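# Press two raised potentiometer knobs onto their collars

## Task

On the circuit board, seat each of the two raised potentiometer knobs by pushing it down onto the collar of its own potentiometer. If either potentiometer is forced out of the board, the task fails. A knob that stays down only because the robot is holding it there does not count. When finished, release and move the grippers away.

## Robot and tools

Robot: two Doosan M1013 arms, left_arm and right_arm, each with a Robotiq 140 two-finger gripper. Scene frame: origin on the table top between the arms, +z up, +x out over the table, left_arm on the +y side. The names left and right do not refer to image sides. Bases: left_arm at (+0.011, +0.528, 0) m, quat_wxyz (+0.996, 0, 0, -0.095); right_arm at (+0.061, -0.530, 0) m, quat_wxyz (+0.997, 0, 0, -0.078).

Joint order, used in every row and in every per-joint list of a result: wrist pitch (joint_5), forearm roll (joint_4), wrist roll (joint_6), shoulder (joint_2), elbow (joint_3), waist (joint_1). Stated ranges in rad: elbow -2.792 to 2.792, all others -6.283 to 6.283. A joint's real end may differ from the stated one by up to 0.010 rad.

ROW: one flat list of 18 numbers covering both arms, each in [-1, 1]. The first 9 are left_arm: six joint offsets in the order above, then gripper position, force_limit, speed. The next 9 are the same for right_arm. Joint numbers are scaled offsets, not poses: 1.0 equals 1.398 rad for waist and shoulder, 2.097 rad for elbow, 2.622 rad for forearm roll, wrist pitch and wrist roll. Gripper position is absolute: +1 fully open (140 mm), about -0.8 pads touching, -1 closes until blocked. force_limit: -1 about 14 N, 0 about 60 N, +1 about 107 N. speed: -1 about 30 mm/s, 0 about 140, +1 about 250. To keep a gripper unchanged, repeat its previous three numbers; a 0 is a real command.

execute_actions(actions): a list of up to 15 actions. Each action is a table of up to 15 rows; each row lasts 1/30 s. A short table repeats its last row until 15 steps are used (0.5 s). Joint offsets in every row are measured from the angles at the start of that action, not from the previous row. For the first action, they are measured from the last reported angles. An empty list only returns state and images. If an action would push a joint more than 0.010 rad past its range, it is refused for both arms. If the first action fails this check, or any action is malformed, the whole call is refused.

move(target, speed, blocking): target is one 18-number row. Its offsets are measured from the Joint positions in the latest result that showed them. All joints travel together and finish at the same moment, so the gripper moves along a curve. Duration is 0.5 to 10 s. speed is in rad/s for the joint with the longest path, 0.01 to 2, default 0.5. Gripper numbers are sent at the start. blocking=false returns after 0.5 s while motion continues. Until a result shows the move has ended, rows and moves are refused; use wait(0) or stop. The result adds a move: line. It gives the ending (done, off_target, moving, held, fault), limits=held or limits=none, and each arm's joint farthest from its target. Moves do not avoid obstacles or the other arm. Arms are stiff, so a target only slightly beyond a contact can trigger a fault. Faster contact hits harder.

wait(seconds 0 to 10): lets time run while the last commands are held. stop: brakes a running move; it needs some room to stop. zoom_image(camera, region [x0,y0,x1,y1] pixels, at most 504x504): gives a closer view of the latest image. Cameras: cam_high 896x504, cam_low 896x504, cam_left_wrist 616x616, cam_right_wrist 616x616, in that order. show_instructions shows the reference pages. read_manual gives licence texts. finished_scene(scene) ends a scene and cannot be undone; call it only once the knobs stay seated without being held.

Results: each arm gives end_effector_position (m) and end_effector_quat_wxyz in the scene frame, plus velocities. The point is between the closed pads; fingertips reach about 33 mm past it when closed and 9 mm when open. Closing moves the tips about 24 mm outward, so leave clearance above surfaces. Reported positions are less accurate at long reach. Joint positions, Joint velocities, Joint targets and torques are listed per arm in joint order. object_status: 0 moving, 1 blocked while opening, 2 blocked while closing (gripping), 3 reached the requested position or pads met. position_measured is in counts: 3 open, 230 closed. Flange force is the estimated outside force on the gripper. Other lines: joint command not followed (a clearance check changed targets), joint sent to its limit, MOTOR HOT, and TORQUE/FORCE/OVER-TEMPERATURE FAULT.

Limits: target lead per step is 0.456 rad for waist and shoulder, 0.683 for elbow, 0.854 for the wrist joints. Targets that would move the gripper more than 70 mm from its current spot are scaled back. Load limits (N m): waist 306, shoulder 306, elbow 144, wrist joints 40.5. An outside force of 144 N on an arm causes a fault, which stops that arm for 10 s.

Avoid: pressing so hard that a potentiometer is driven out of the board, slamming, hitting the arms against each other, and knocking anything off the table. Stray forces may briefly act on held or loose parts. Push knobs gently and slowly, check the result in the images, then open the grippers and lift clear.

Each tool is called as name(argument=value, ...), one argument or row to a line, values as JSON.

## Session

execute_actions(
  actions=[],
)

Scene clock: 0.00 s.
left_arm: end_effector_position=(+0.2131, +0.1128, +0.2283) position_measured=3 object_status=3 end_effector_quat_wxyz=(+0.565, +0.363, +0.728, +0.134) end_effector_velocity=(+0.001, +0.001, +0.000) end_effector_angular_velocity=(+0.001, -0.002, +0.002) | right_arm: end_effector_position=(+0.8617, -0.0383, +0.3769) position_measured=3 object_status=3 end_effector_quat_wxyz=(-0.456, +0.874, -0.062, -0.157) end_effector_velocity=(-0.000, -0.000, -0.000) end_effector_angular_velocity=(-0.000, +0.000, +0.001)
Joint names: [wrist pitch, forearm roll, wrist roll, shoulder, elbow, waist]
Joint positions: left_arm=[ 1.411  1.24   2.943  0.013  2.453 -1.77 ] | right_arm=[1.511 1.007 1.78  0.604 1.162 0.365]
Joint velocities: left_arm=[ 0.002 -0.     0.     0.     0.001  0.   ] | right_arm=[ 0. -0. -0.  0.  0.  0.]
Joint torques (N m, as the joint torque sensors report them, + toward a larger angle): no reading
Flange force (N, the push that the arm receives, along the gripper's own x y z axes): no reading
Joint targets: left_arm=[1.411 1.240 2.943 0.013 2.453 -1.770] | right_arm=[1.511 1.007 1.780 0.604 1.162 0.365]
camera_calibration (this result's frames):
cam_left_wrist: T_world_to_cam=[[0.49068, 0.688325, 0.534267, -0.276736], [-0.289144, -0.449786, 0.845038, -0.0710369], [0.821966, -0.569124, -0.0216755, 0.071092], [0, 0, 0, 1]] pos_world=[0.0568135, 0.198993, 0.209421]
cam_right_wrist: T_world_to_cam=[[0.0630525, -0.511746, -0.85682, 0.239961], [-0.857114, -0.467567, 0.216186, 0.654944], [-0.511253, 0.720761, -0.468106, 0.81251], [0, 0, 0, 1]] pos_world=[0.96163, -0.156597, 0.444355]

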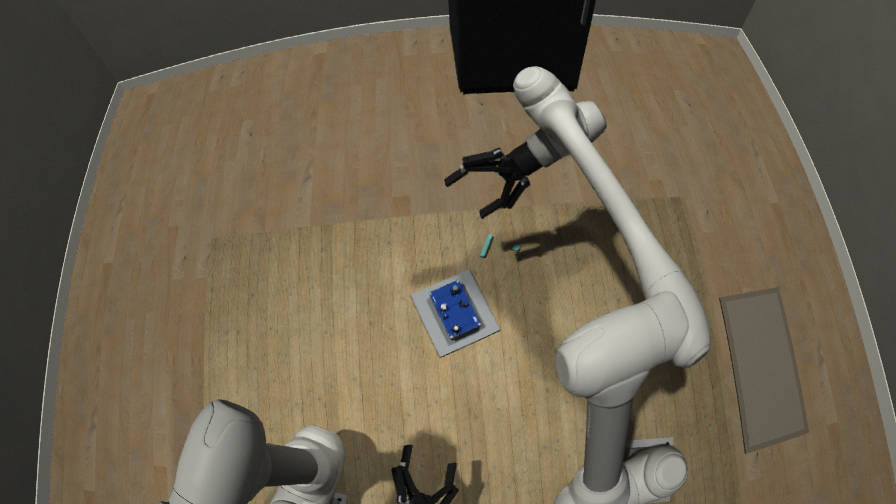

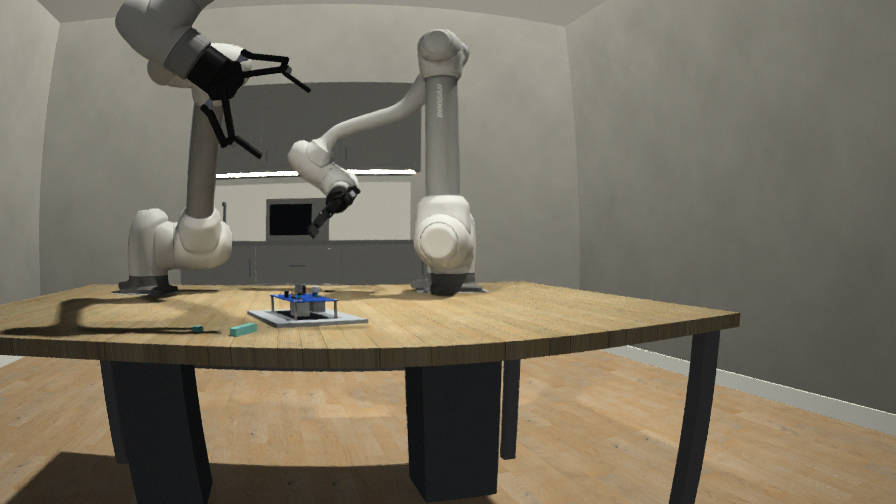

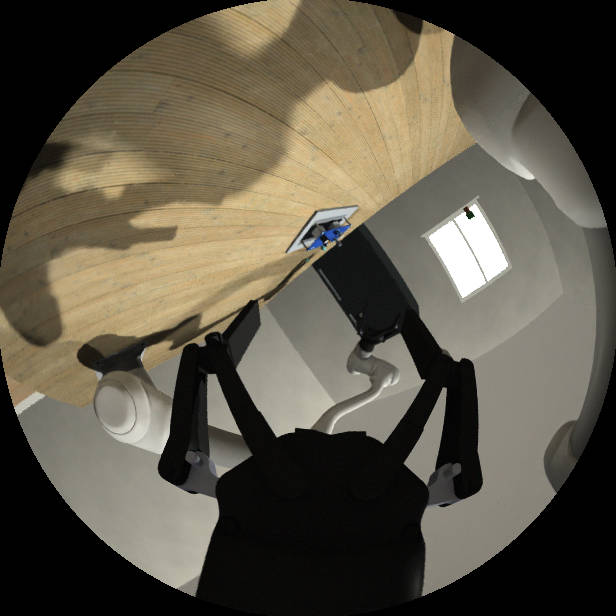

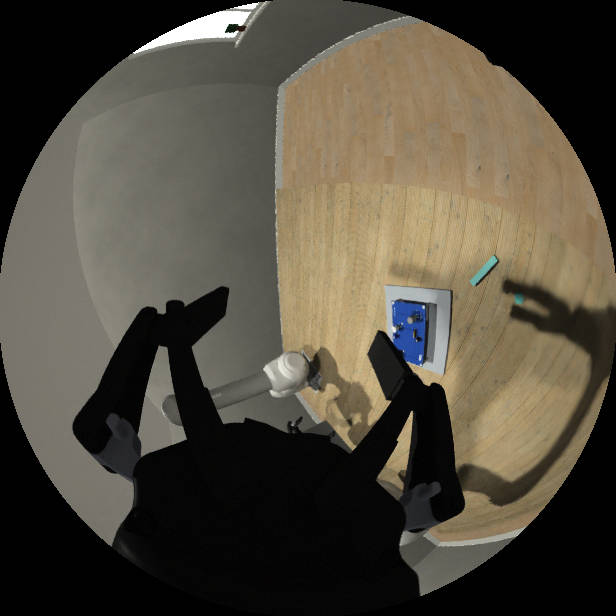

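zoom_image(
  camera="cam_high",
  region=[400, 260, 510, 365],
)

zoom_image(
  camera="cam_low",
  region=[240, 270, 380, 340],
)

Region (400, 260, 510, 365) of cam_high's 896x504 image, scaled by 4.582, with more detail than that image has; it fills the top 481 rows of this view, and the rest is white.

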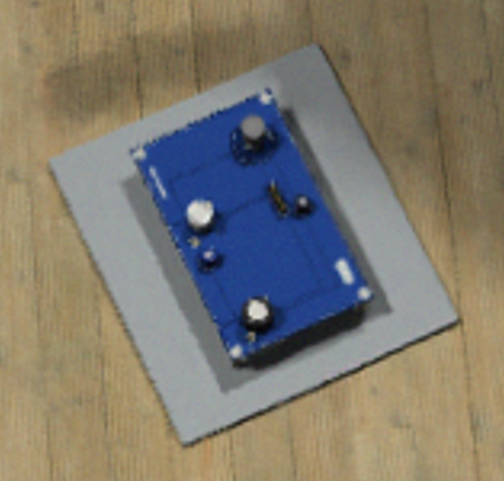

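Region (240, 270, 380, 340) of cam_low's 896x504 image, scaled by 3.600, with more detail than that image has.

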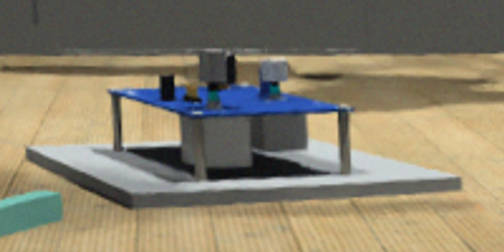

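zoom_image(
  camera="cam_low",
  region=[270, 275, 340, 315],
)

Region (270, 275, 340, 315) of cam_low's 896x504 image, scaled by 7.200, with more detail than that image has; it fills the top 288 rows of this view, and the rest is white.

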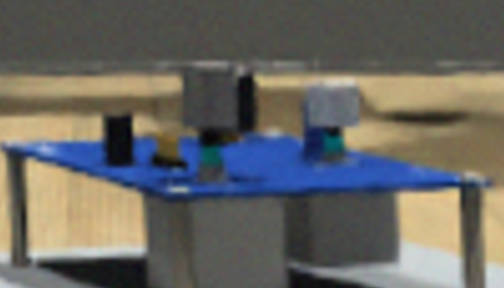

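move(
  target=[0,0,0,0,0,0,1,0,0, -0.12216,-0.38406,-0.29748,-0.01459,0.09785,0.30551,-1,0,0],
  speed=0.9,
)

zoom_image(
  camera="cam_right_wrist",
  region=[230, 200, 400, 370],
)

zoom_image(
  camera="cam_low",
  region=[270, 255, 340, 315],
)

Scene clock: 3.87 s.
left_arm: end_effector_position=(+0.2131, +0.1128, +0.2283) position_measured=3 object_status=3 end_effector_quat_wxyz=(+0.565, +0.363, +0.728, +0.134) end_effector_velocity=(-0.000, +0.000, -0.000) end_effector_angular_velocity=(+0.001, -0.000, -0.000) | right_arm: end_effector_position=(+0.7328, +0.0090, +0.1304) position_measured=233 object_status=3 end_effector_quat_wxyz=(-0.000, +0.824, +0.567, +0.000) end_effector_velocity=(-0.000, -0.000, -0.000) end_effector_angular_velocity=(-0.002, -0.001, +0.004)
Joint names: [wrist pitch, forearm roll, wrist roll, shoulder, elbow, waist]
Joint positions: left_arm=[ 1.411  1.24   2.943  0.013  2.453 -1.77 ] | right_arm=[1.191 0.    1.    0.583 1.367 0.792]
Joint velocities: left_arm=[-0.    -0.    -0.     0.001  0.    -0.   ] | right_arm=[-0.    -0.002 -0.002  0.     0.001  0.001]
Joint torques (N m, as the joint torque sensors report them, + toward a larger angle): left_arm=[  1.77   2.03   0.03 -29.69 -25.8   -1.16] | right_arm=[ -0.4    4.16   0.03 -96.56 -38.54   1.31]
Flange force (N, the push that the arm receives, along the gripper's own x y z axes): left_arm=[-6.3 -1.3 2.1] | right_arm=[1.0 2.5 -0.2]
Joint targets: left_arm=[1.411 1.240 2.943 0.013 2.453 -1.770] | right_arm=[1.191 0.000 1.000 0.583 1.367 0.792]
move: done; limits=none; left_arm: farthest joint: the waist, 0.000 radians from its target (0.000 radians at the start); right_arm: farthest joint: the waist, 0.000 radians from its target (0.427 radians at the start)
camera_calibration (this result's frames):
cam_left_wrist: T_world_to_cam=[[0.49068, 0.688325, 0.534267, -0.276735], [-0.289144, -0.449785, 0.845038, -0.071037], [0.821966, -0.569123, -0.0216758, 0.0710921], [0, 0, 0, 1]] pos_world=[0.0568134, 0.198993, 0.209421]
cam_right_wrist: T_world_to_cam=[[0.999052, -0.0343023, -0.0268069, -0.737319], [-0.0243271, -0.950532, 0.309674, 0.0017384], [-0.0361033, -0.308728, -0.950465, 0.321075], [0, 0, 0, 1]] pos_world=[0.748254, 0.0754855, 0.284867]

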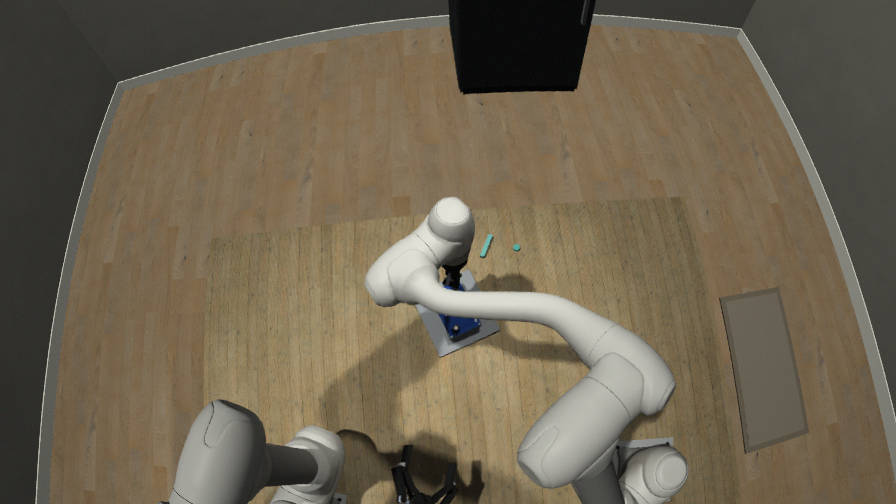

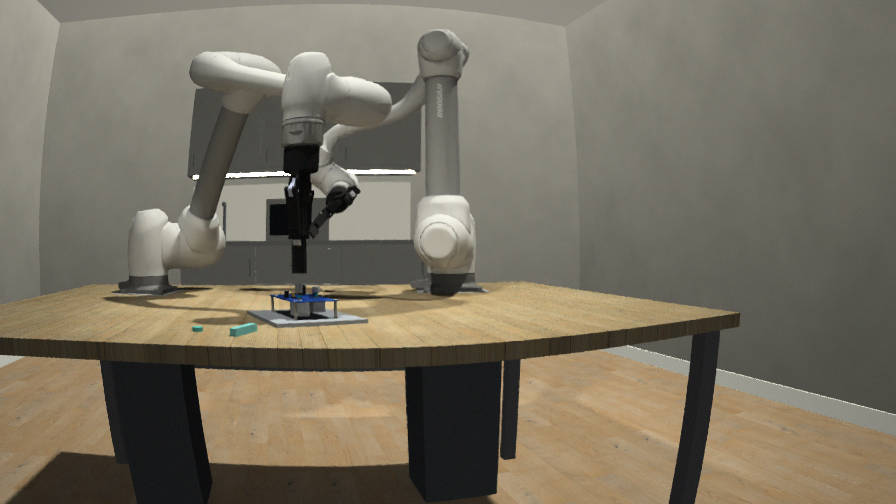

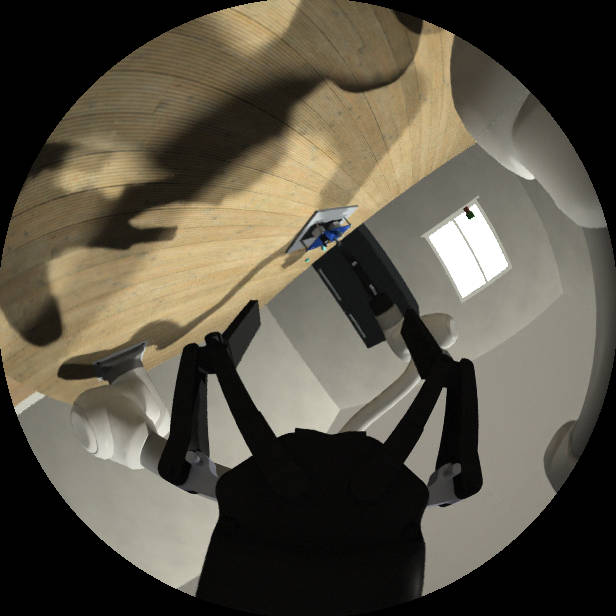

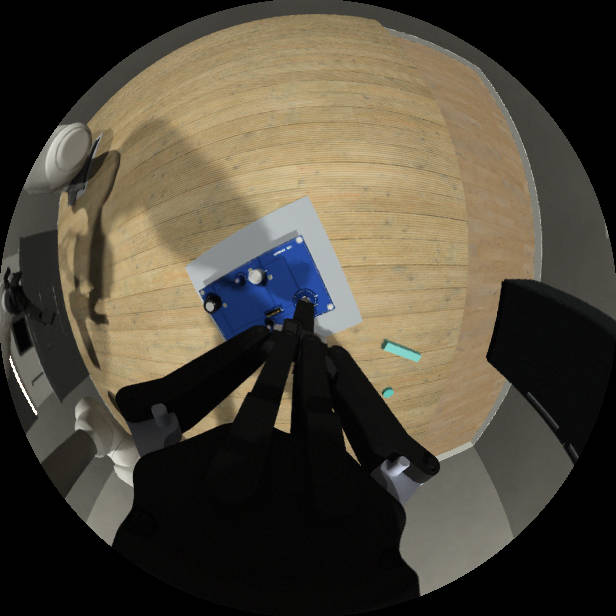

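Region (230, 200, 400, 370) of cam_right_wrist's 616x616 image, scaled by 2.965, with more detail than that image has.

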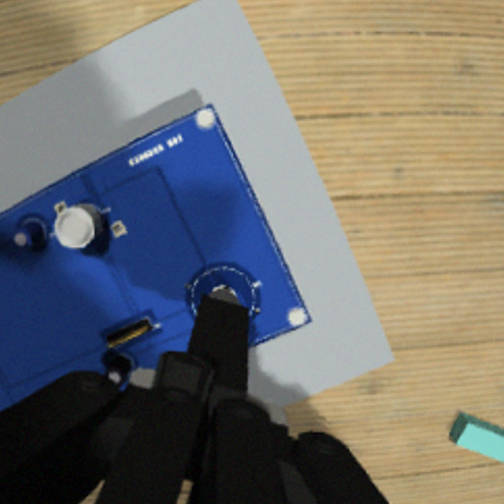

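Region (270, 255, 340, 315) of cam_low's 896x504 image, scaled by 7.200, with more detail than that image has; it fills the top 432 rows of this view, and the rest is white.

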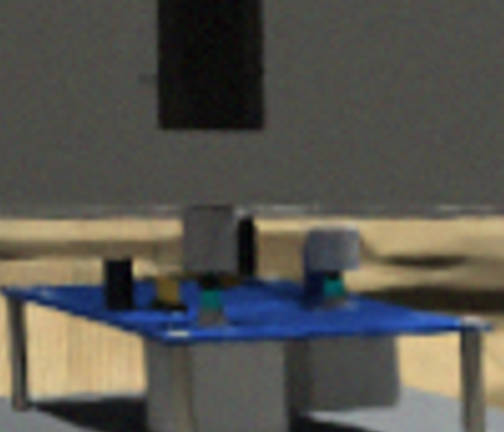

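execute_actions(
  actions=[],
)

Scene clock: 6.03 s.
left_arm: end_effector_position=(+0.2131, +0.1128, +0.2283) position_measured=3 object_status=3 end_effector_quat_wxyz=(+0.565, +0.363, +0.728, +0.134) end_effector_velocity=(+0.000, +0.001, -0.000) end_effector_angular_velocity=(+0.001, -0.002, +0.001) | right_arm: end_effector_position=(+0.7328, +0.0090, +0.1304) position_measured=233 object_status=3 end_effector_quat_wxyz=(-0.000, +0.824, +0.567, +0.000) end_effector_velocity=(-0.000, +0.000, -0.000) end_effector_angular_velocity=(+0.000, +0.001, +0.000)
Joint names: [wrist pitch, forearm roll, wrist roll, shoulder, elbow, waist]
Joint positions: left_arm=[ 1.411  1.24   2.943  0.013  2.453 -1.77 ] | right_arm=[1.191 0.    1.    0.583 1.367 0.792]
Joint velocities: left_arm=[ 0.002 -0.    -0.     0.001  0.001 -0.   ] | right_arm=[ 0.     0.001 -0.001 -0.     0.     0.   ]
Joint torques (N m, as the joint torque sensors report them, + toward a larger angle): left_arm=[  1.81   1.95   0.04 -28.85 -26.18  -1.31] | right_arm=[ -0.02   4.11   0.14 -97.98 -38.3    2.86]
Flange force (N, the push that the arm receives, along the gripper's own x y z axes): left_arm=[-6.0 1.3 2.5] | right_arm=[1.9 5.1 1.0]
Joint targets: left_arm=[1.411 1.240 2.943 0.013 2.453 -1.770] | right_arm=[1.191 0.000 1.000 0.583 1.367 0.792]
camera_calibration (this result's frames):
cam_left_wrist: T_world_to_cam=[[0.49068, 0.688325, 0.534267, -0.276736], [-0.289144, -0.449786, 0.845038, -0.071037], [0.821966, -0.569123, -0.0216758, 0.071092], [0, 0, 0, 1]] pos_world=[0.0568135, 0.198993, 0.209421]
cam_right_wrist: T_world_to_cam=[[0.999064, -0.0340114, -0.026716, -0.737306], [-0.0240744, -0.950503, 0.309781, 0.00157031], [-0.0359298, -0.308848, -0.950432, 0.320928], [0, 0, 0, 1]] pos_world=[0.748185, 0.0755338, 0.284836]

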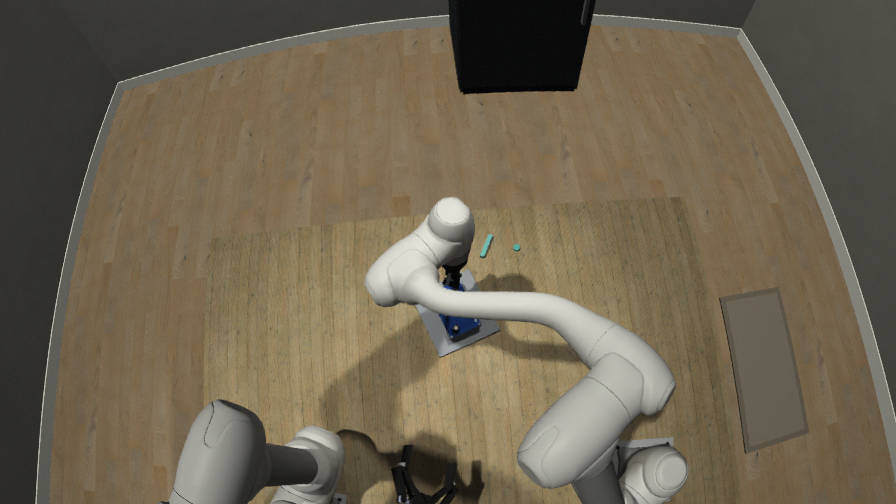

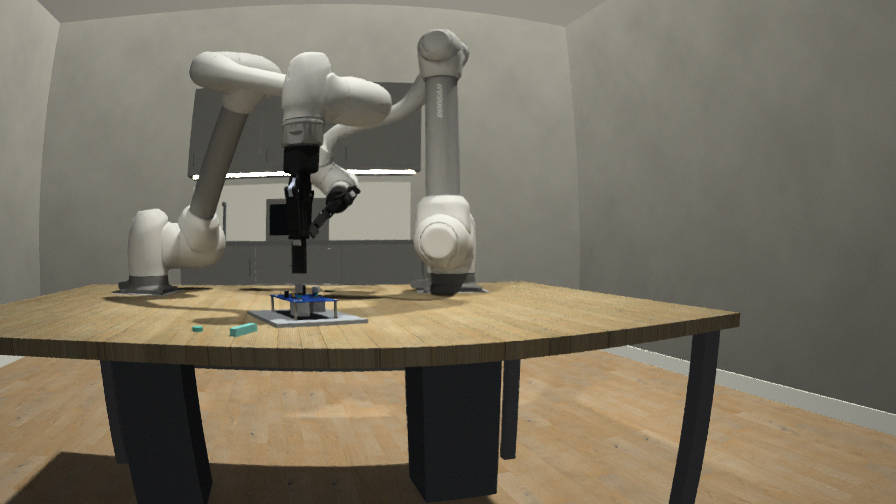

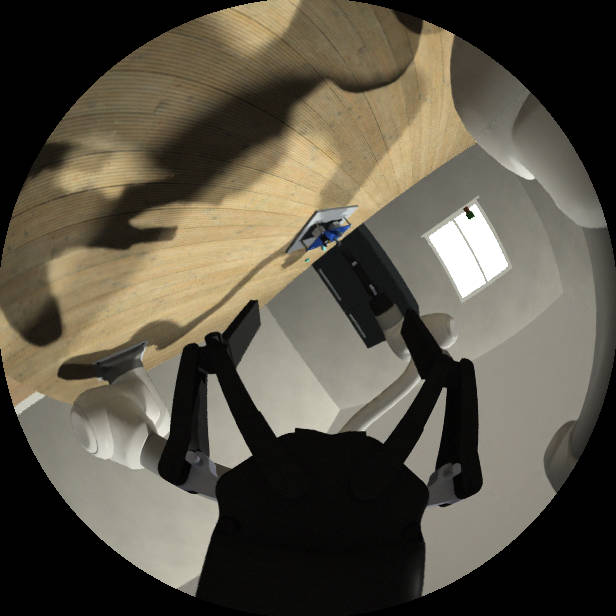

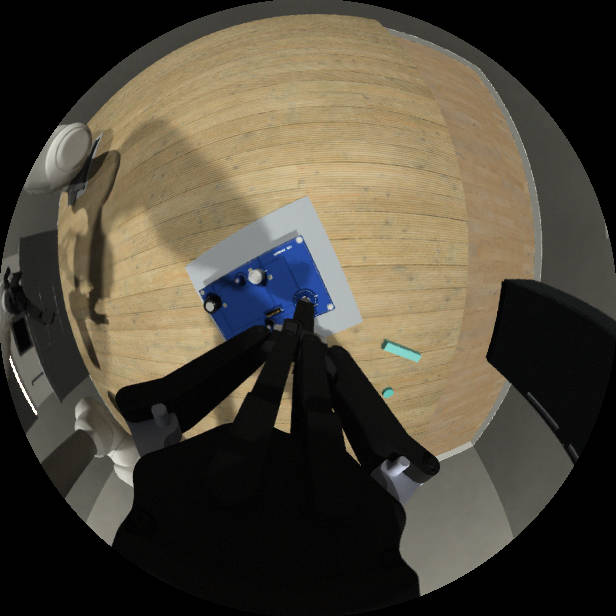

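zoom_image(
  camera="cam_right_wrist",
  region=[230, 220, 350, 340],
)

zoom_image(
  camera="cam_high",
  region=[400, 260, 520, 360],
)

Region (230, 220, 350, 340) of cam_right_wrist's 616x616 image, scaled by 4.200, with more detail than that image has.

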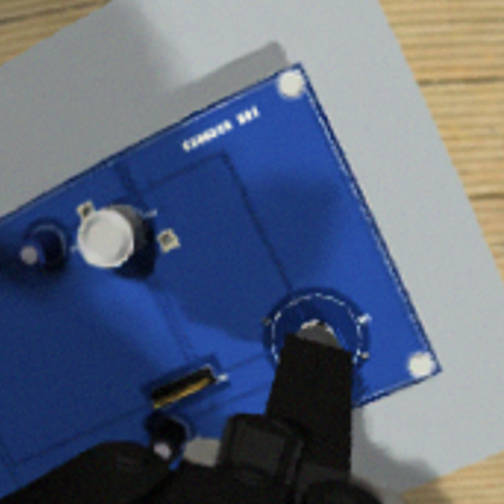

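Region (400, 260, 520, 360) of cam_high's 896x504 image, scaled by 4.200, with more detail than that image has.

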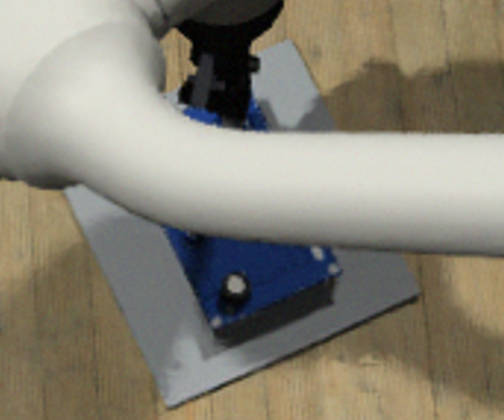

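move(
  target=[0,0,0,0,0,0,1,0,0,-0.010216,0,0,0.009468,0.006462,-0.00175,-1,0,0],
  speed=0.04,
)

zoom_image(
  camera="cam_low",
  region=[270, 255, 340, 315],
)

zoom_image(
  camera="cam_right_wrist",
  region=[230, 220, 350, 340],
)

Scene clock: 8.97 s.
left_arm: end_effector_position=(+0.2131, +0.1128, +0.2283) position_measured=3 object_status=3 end_effector_quat_wxyz=(+0.565, +0.363, +0.728, +0.134) end_effector_velocity=(+0.000, -0.000, +0.000) end_effector_angular_velocity=(+0.000, -0.000, +0.000) | right_arm: end_effector_position=(+0.7349, +0.0080, +0.1121) position_measured=233 object_status=3 end_effector_quat_wxyz=(-0.000, +0.824, +0.566, +0.000) end_effector_velocity=(+0.001, -0.000, -0.001) end_effector_angular_velocity=(-0.000, -0.001, -0.000)
Joint names: [wrist pitch, forearm roll, wrist roll, shoulder, elbow, waist]
Joint positions: left_arm=[ 1.411  1.24   2.943  0.013  2.453 -1.77 ] | right_arm=[1.164 0.    1.    0.596 1.381 0.79 ]
Joint velocities: left_arm=[ 0.001  0.     0.     0.    -0.001  0.   ] | right_arm=[-0.002 -0.001  0.     0.001  0.    -0.   ]
Joint torques (N m, as the joint torque sensors report them, + toward a larger angle): left_arm=[  1.89   2.07  -0.09 -29.27 -26.09  -0.82] | right_arm=[  -0.64    4.41   -0.23 -102.63  -39.12    3.8 ]
Flange force (N, the push that the arm receives, along the gripper's own x y z axes): left_arm=[-6.1 0.3 1.1] | right_arm=[4.6 7.5 3.7]
Joint targets: left_arm=[1.411 1.240 2.943 0.013 2.453 -1.770] | right_arm=[1.164 0.000 1.000 0.596 1.381 0.790]
move: done; limits=none; left_arm: farthest joint: the waist, 0.000 radians from its target (0.000 radians at the start); right_arm: farthest joint: the waist, 0.001 radians from its target (0.003 radians at the start)
camera_calibration (this result's frames):
cam_left_wrist: T_world_to_cam=[[0.49068, 0.688325, 0.534267, -0.276736], [-0.289144, -0.449785, 0.845038, -0.071037], [0.821966, -0.569124, -0.0216755, 0.071092], [0, 0, 0, 1]] pos_world=[0.0568135, 0.198993, 0.209421]
cam_right_wrist: T_world_to_cam=[[0.998979, -0.0364373, -0.0267059, -0.739926], [-0.0263855, -0.950442, 0.309781, 0.00804893], [-0.03667, -0.30876, -0.950433, 0.303844], [0, 0, 0, 1]] pos_world=[0.750525, 0.074504, 0.266529]

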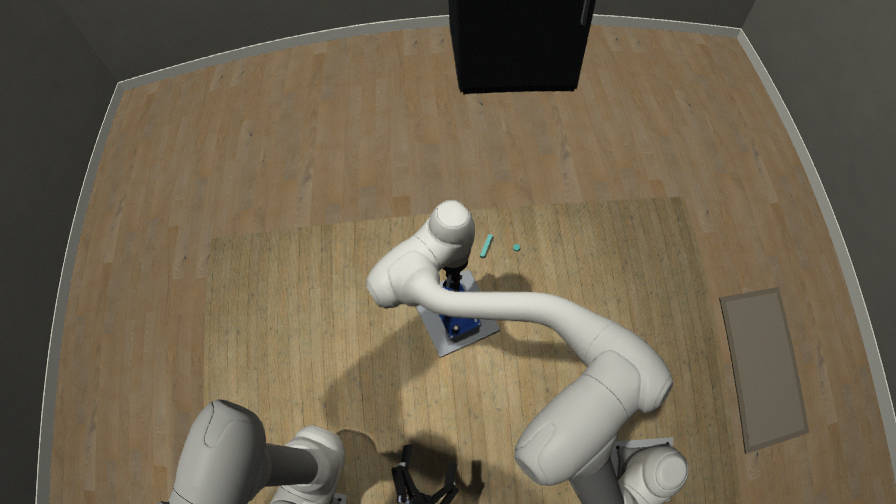

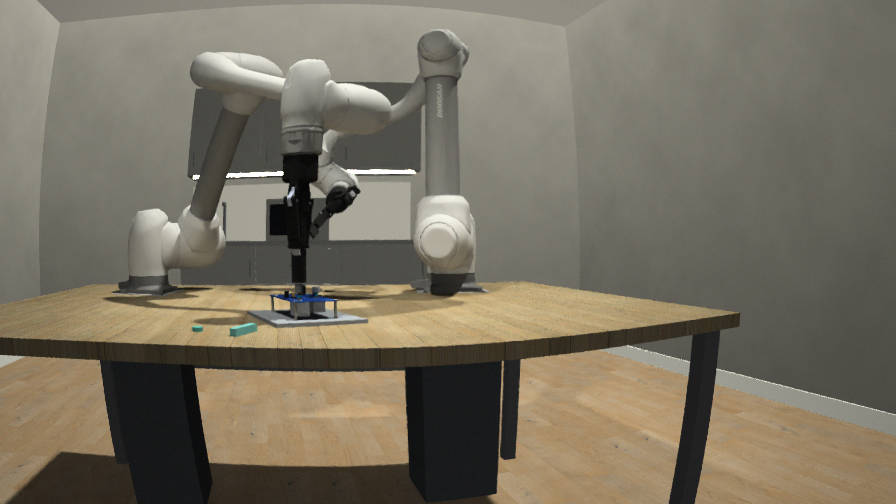

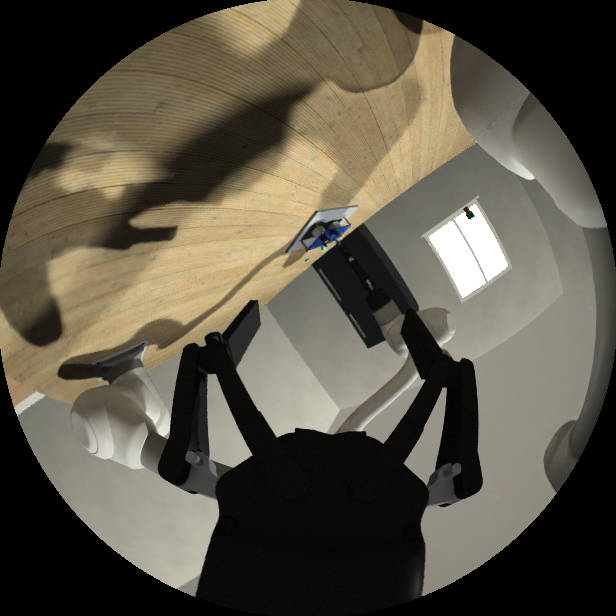

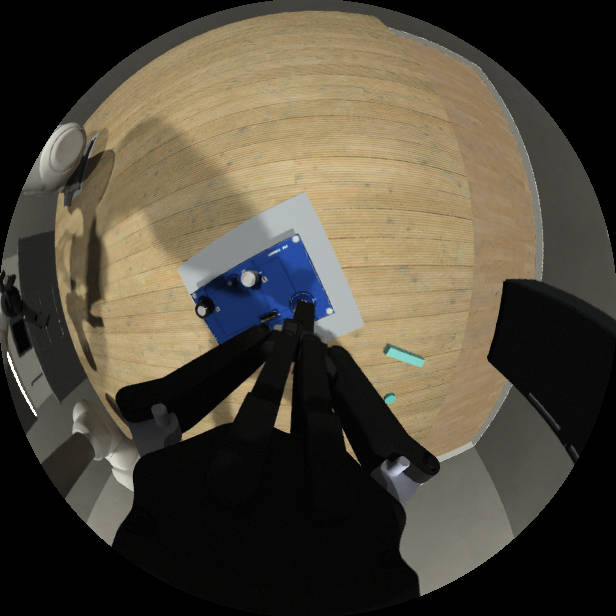

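Region (270, 255, 340, 315) of cam_low's 896x504 image, scaled by 7.200, with more detail than that image has; it fills the top 432 rows of this view, and the rest is white.

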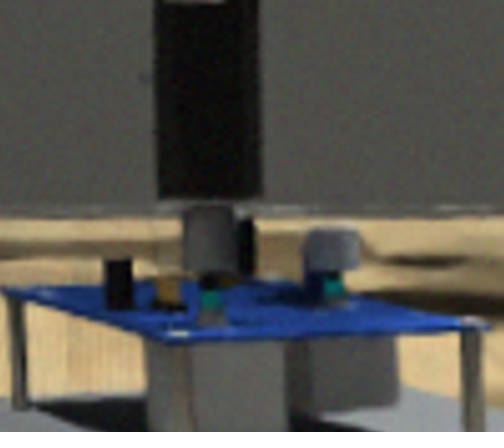

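Region (230, 220, 350, 340) of cam_right_wrist's 616x616 image, scaled by 4.200, with more detail than that image has.

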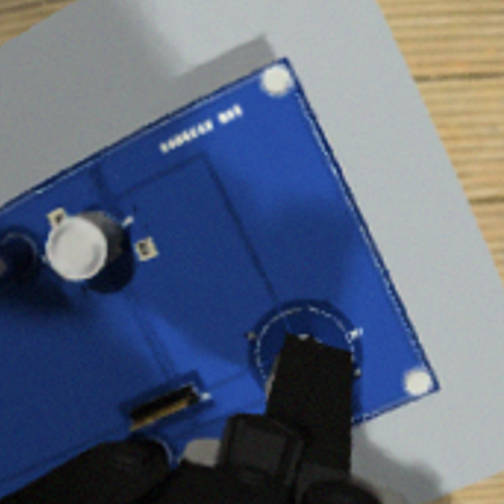

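move(
  target=[0,0,0,0,0,0,1,0,0,-0.002292,0,0,0.001888,0.001607,0,-1,0,0],
  speed=0.01,
)

Scene clock: 10.23 s.
left_arm: end_effector_position=(+0.2131, +0.1128, +0.2283) position_measured=3 object_status=3 end_effector_quat_wxyz=(+0.565, +0.363, +0.728, +0.134) end_effector_velocity=(-0.000, -0.001, +0.000) end_effector_angular_velocity=(-0.001, +0.000, +0.000) | right_arm: end_effector_position=(+0.7350, +0.0080, +0.1081) position_measured=233 object_status=3 end_effector_quat_wxyz=(-0.000, +0.824, +0.566, +0.000) end_effector_velocity=(+0.000, +0.000, -0.001) end_effector_angular_velocity=(+0.000, -0.000, -0.001)
Joint names: [wrist pitch, forearm roll, wrist roll, shoulder, elbow, waist]
Joint positions: left_arm=[ 1.411  1.24   2.943  0.013  2.453 -1.77 ] | right_arm=[1.158 0.    1.    0.599 1.384 0.79 ]
Joint velocities: left_arm=[ 0.     0.    -0.     0.001 -0.002 -0.   ] | right_arm=[-0.001  0.     0.001  0.     0.    -0.   ]
Joint torques (N m, as the joint torque sensors report them, + toward a larger angle): left_arm=[  1.74   1.81   0.   -29.02 -26.22  -0.82] | right_arm=[ -0.45   4.02  -0.22 -96.95 -38.39   4.47]
Flange force (N, the push that the arm receives, along the gripper's own x y z axes): left_arm=[-5.9 0.7 1.4] | right_arm=[-2.2 4.4 -0.4]
Joint targets: left_arm=[1.411 1.240 2.943 0.013 2.453 -1.770] | right_arm=[1.158 0.000 1.000 0.599 1.384 0.790]
move: done; limits=none; left_arm: farthest joint: the waist, 0.000 radians from its target (0.000 radians at the start); right_arm: farthest joint: the waist, 0.000 radians from its target (0.000 radians at the start)
camera_calibration (this result's frames):
cam_left_wrist: T_world_to_cam=[[0.49068, 0.688325, 0.534267, -0.276735], [-0.289144, -0.449786, 0.845038, -0.071037], [0.821966, -0.569123, -0.0216757, 0.071092], [0, 0, 0, 1]] pos_world=[0.0568134, 0.198993, 0.209421]
cam_right_wrist: T_world_to_cam=[[0.998979, -0.0364581, -0.026686, -0.740063], [-0.026412, -0.950446, 0.309767, 0.00928357], [-0.0366571, -0.308746, -0.950438, 0.300116], [0, 0, 0, 1]] pos_world=[0.750553, 0.0745016, 0.262616]

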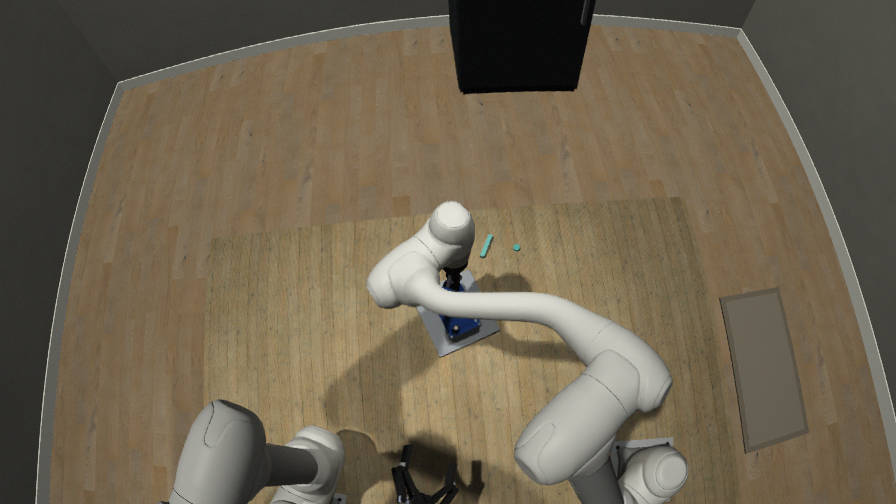

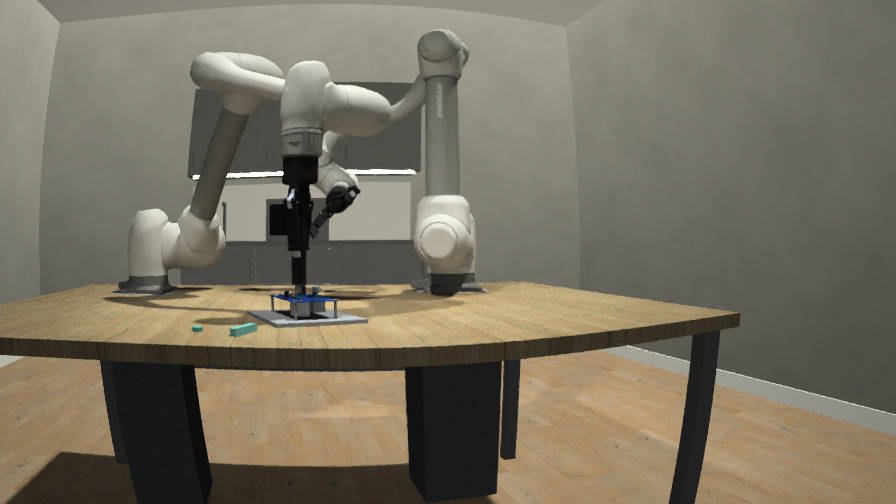

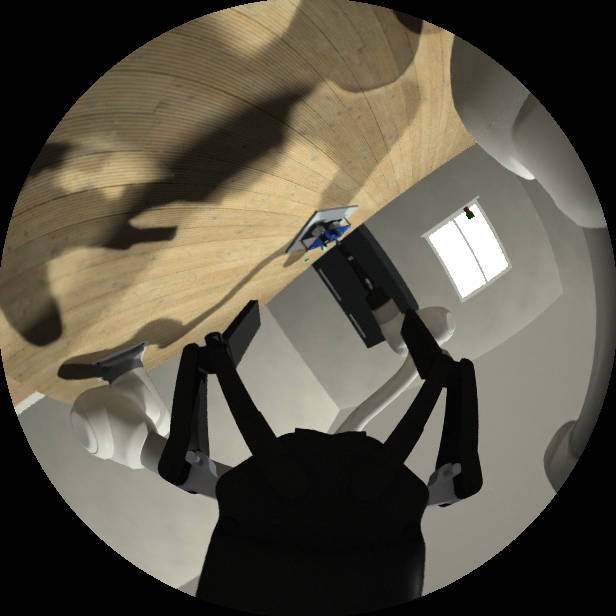

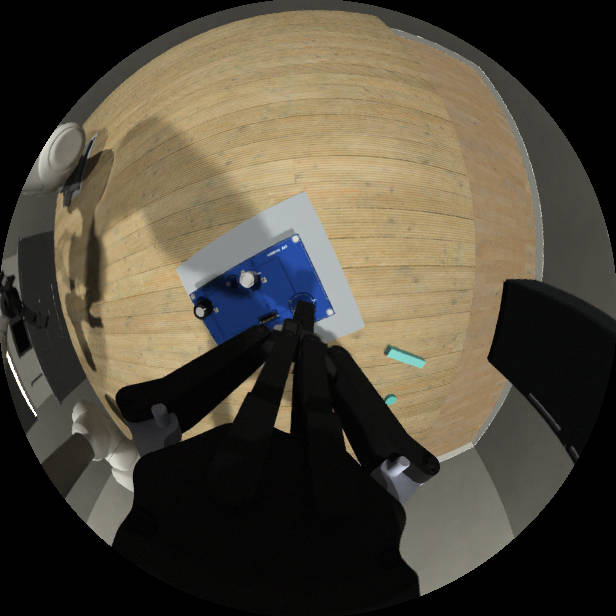

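wait(
  seconds=0.2,
)

zoom_image(
  camera="cam_low",
  region=[270, 255, 340, 315],
)

Scene clock: 10.57 s.
left_arm: end_effector_position=(+0.2131, +0.1128, +0.2283) position_measured=3 object_status=3 end_effector_quat_wxyz=(+0.565, +0.363, +0.728, +0.134) end_effector_velocity=(-0.000, -0.000, -0.000) end_effector_angular_velocity=(+0.000, +0.001, -0.001) | right_arm: end_effector_position=(+0.7350, +0.0080, +0.1081) position_measured=233 object_status=3 end_effector_quat_wxyz=(-0.000, +0.824, +0.566, +0.000) end_effector_velocity=(-0.000, -0.000, -0.000) end_effector_angular_velocity=(-0.001, +0.001, -0.000)
Joint names: [wrist pitch, forearm roll, wrist roll, shoulder, elbow, waist]
Joint positions: left_arm=[ 1.411  1.24   2.943  0.013  2.453 -1.77 ] | right_arm=[1.158 0.    1.    0.599 1.384 0.79 ]
Joint velocities: left_arm=[-0.001  0.     0.     0.    -0.     0.   ] | right_arm=[ 0.001 -0.     0.     0.    -0.    -0.   ]
Joint torques (N m, as the joint torque sensors report them, + toward a larger angle): left_arm=[  1.86   1.97   0.16 -28.55 -25.89  -0.88] | right_arm=[ -0.23   4.44   0.29 -98.04 -36.4    3.43]
Flange force (N, the push that the arm receives, along the gripper's own x y z axes): left_arm=[-6.6 1.7 1.0] | right_arm=[3.7 7.1 -0.8]
Joint targets: left_arm=[1.411 1.240 2.943 0.013 2.453 -1.770] | right_arm=[1.158 0.000 1.000 0.599 1.384 0.790]
wait: 0.20 s; at rest by 0.03 s
camera_calibration (this result's frames):
cam_left_wrist: T_world_to_cam=[[0.49068, 0.688325, 0.534267, -0.276736], [-0.289144, -0.449785, 0.845038, -0.071037], [0.821966, -0.569124, -0.0216756, 0.071092], [0, 0, 0, 1]] pos_world=[0.0568135, 0.198993, 0.209421]
cam_right_wrist: T_world_to_cam=[[0.998978, -0.0364585, -0.0267014, -0.740058], [-0.0264072, -0.950442, 0.309778, 0.00930095], [-0.0366722, -0.308757, -0.950434, 0.300046], [0, 0, 0, 1]] pos_world=[0.750551, 0.0744998, 0.262532]

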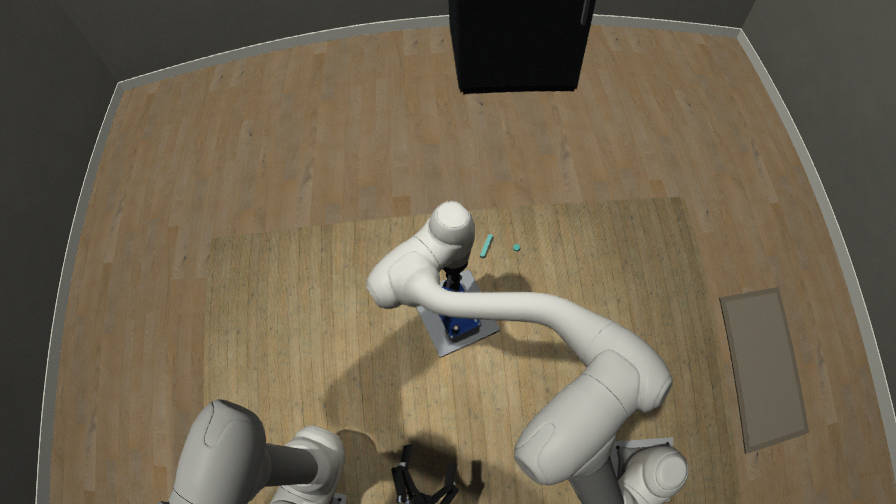

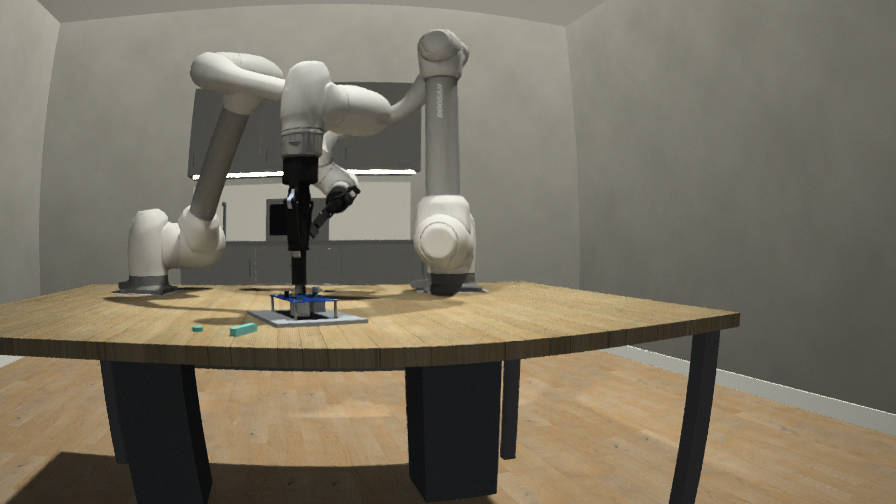

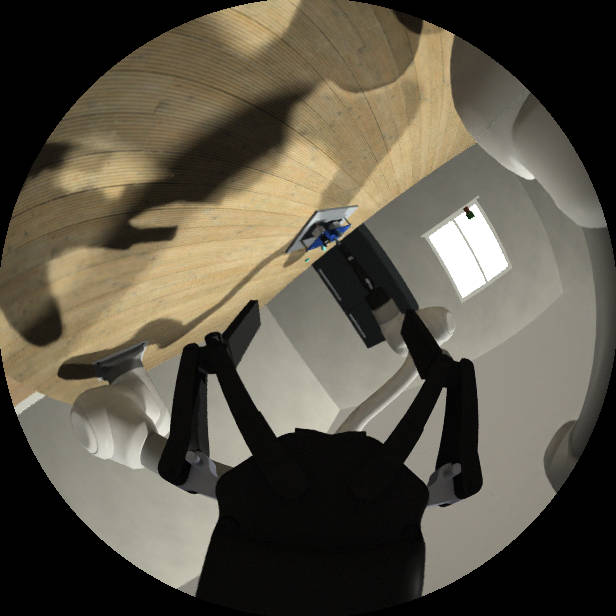

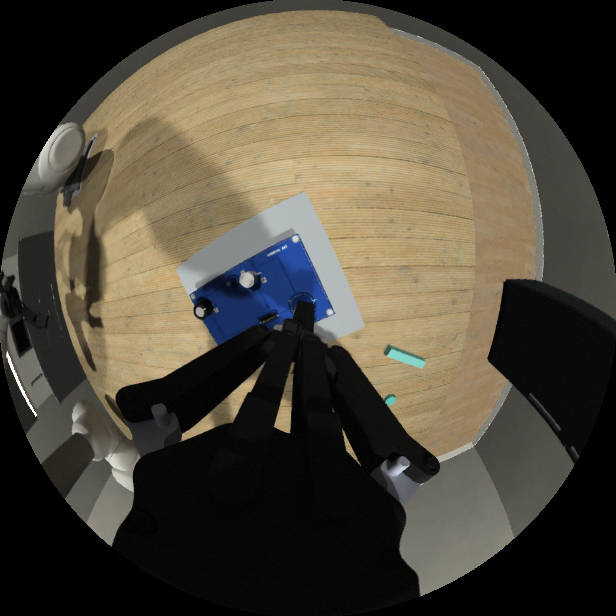

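Region (270, 255, 340, 315) of cam_low's 896x504 image, scaled by 7.200, with more detail than that image has; it fills the top 432 rows of this view, and the rest is white.

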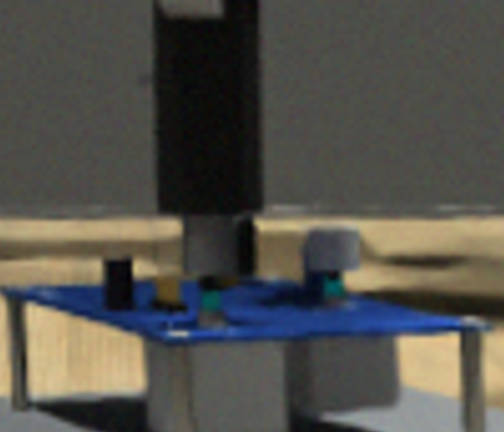

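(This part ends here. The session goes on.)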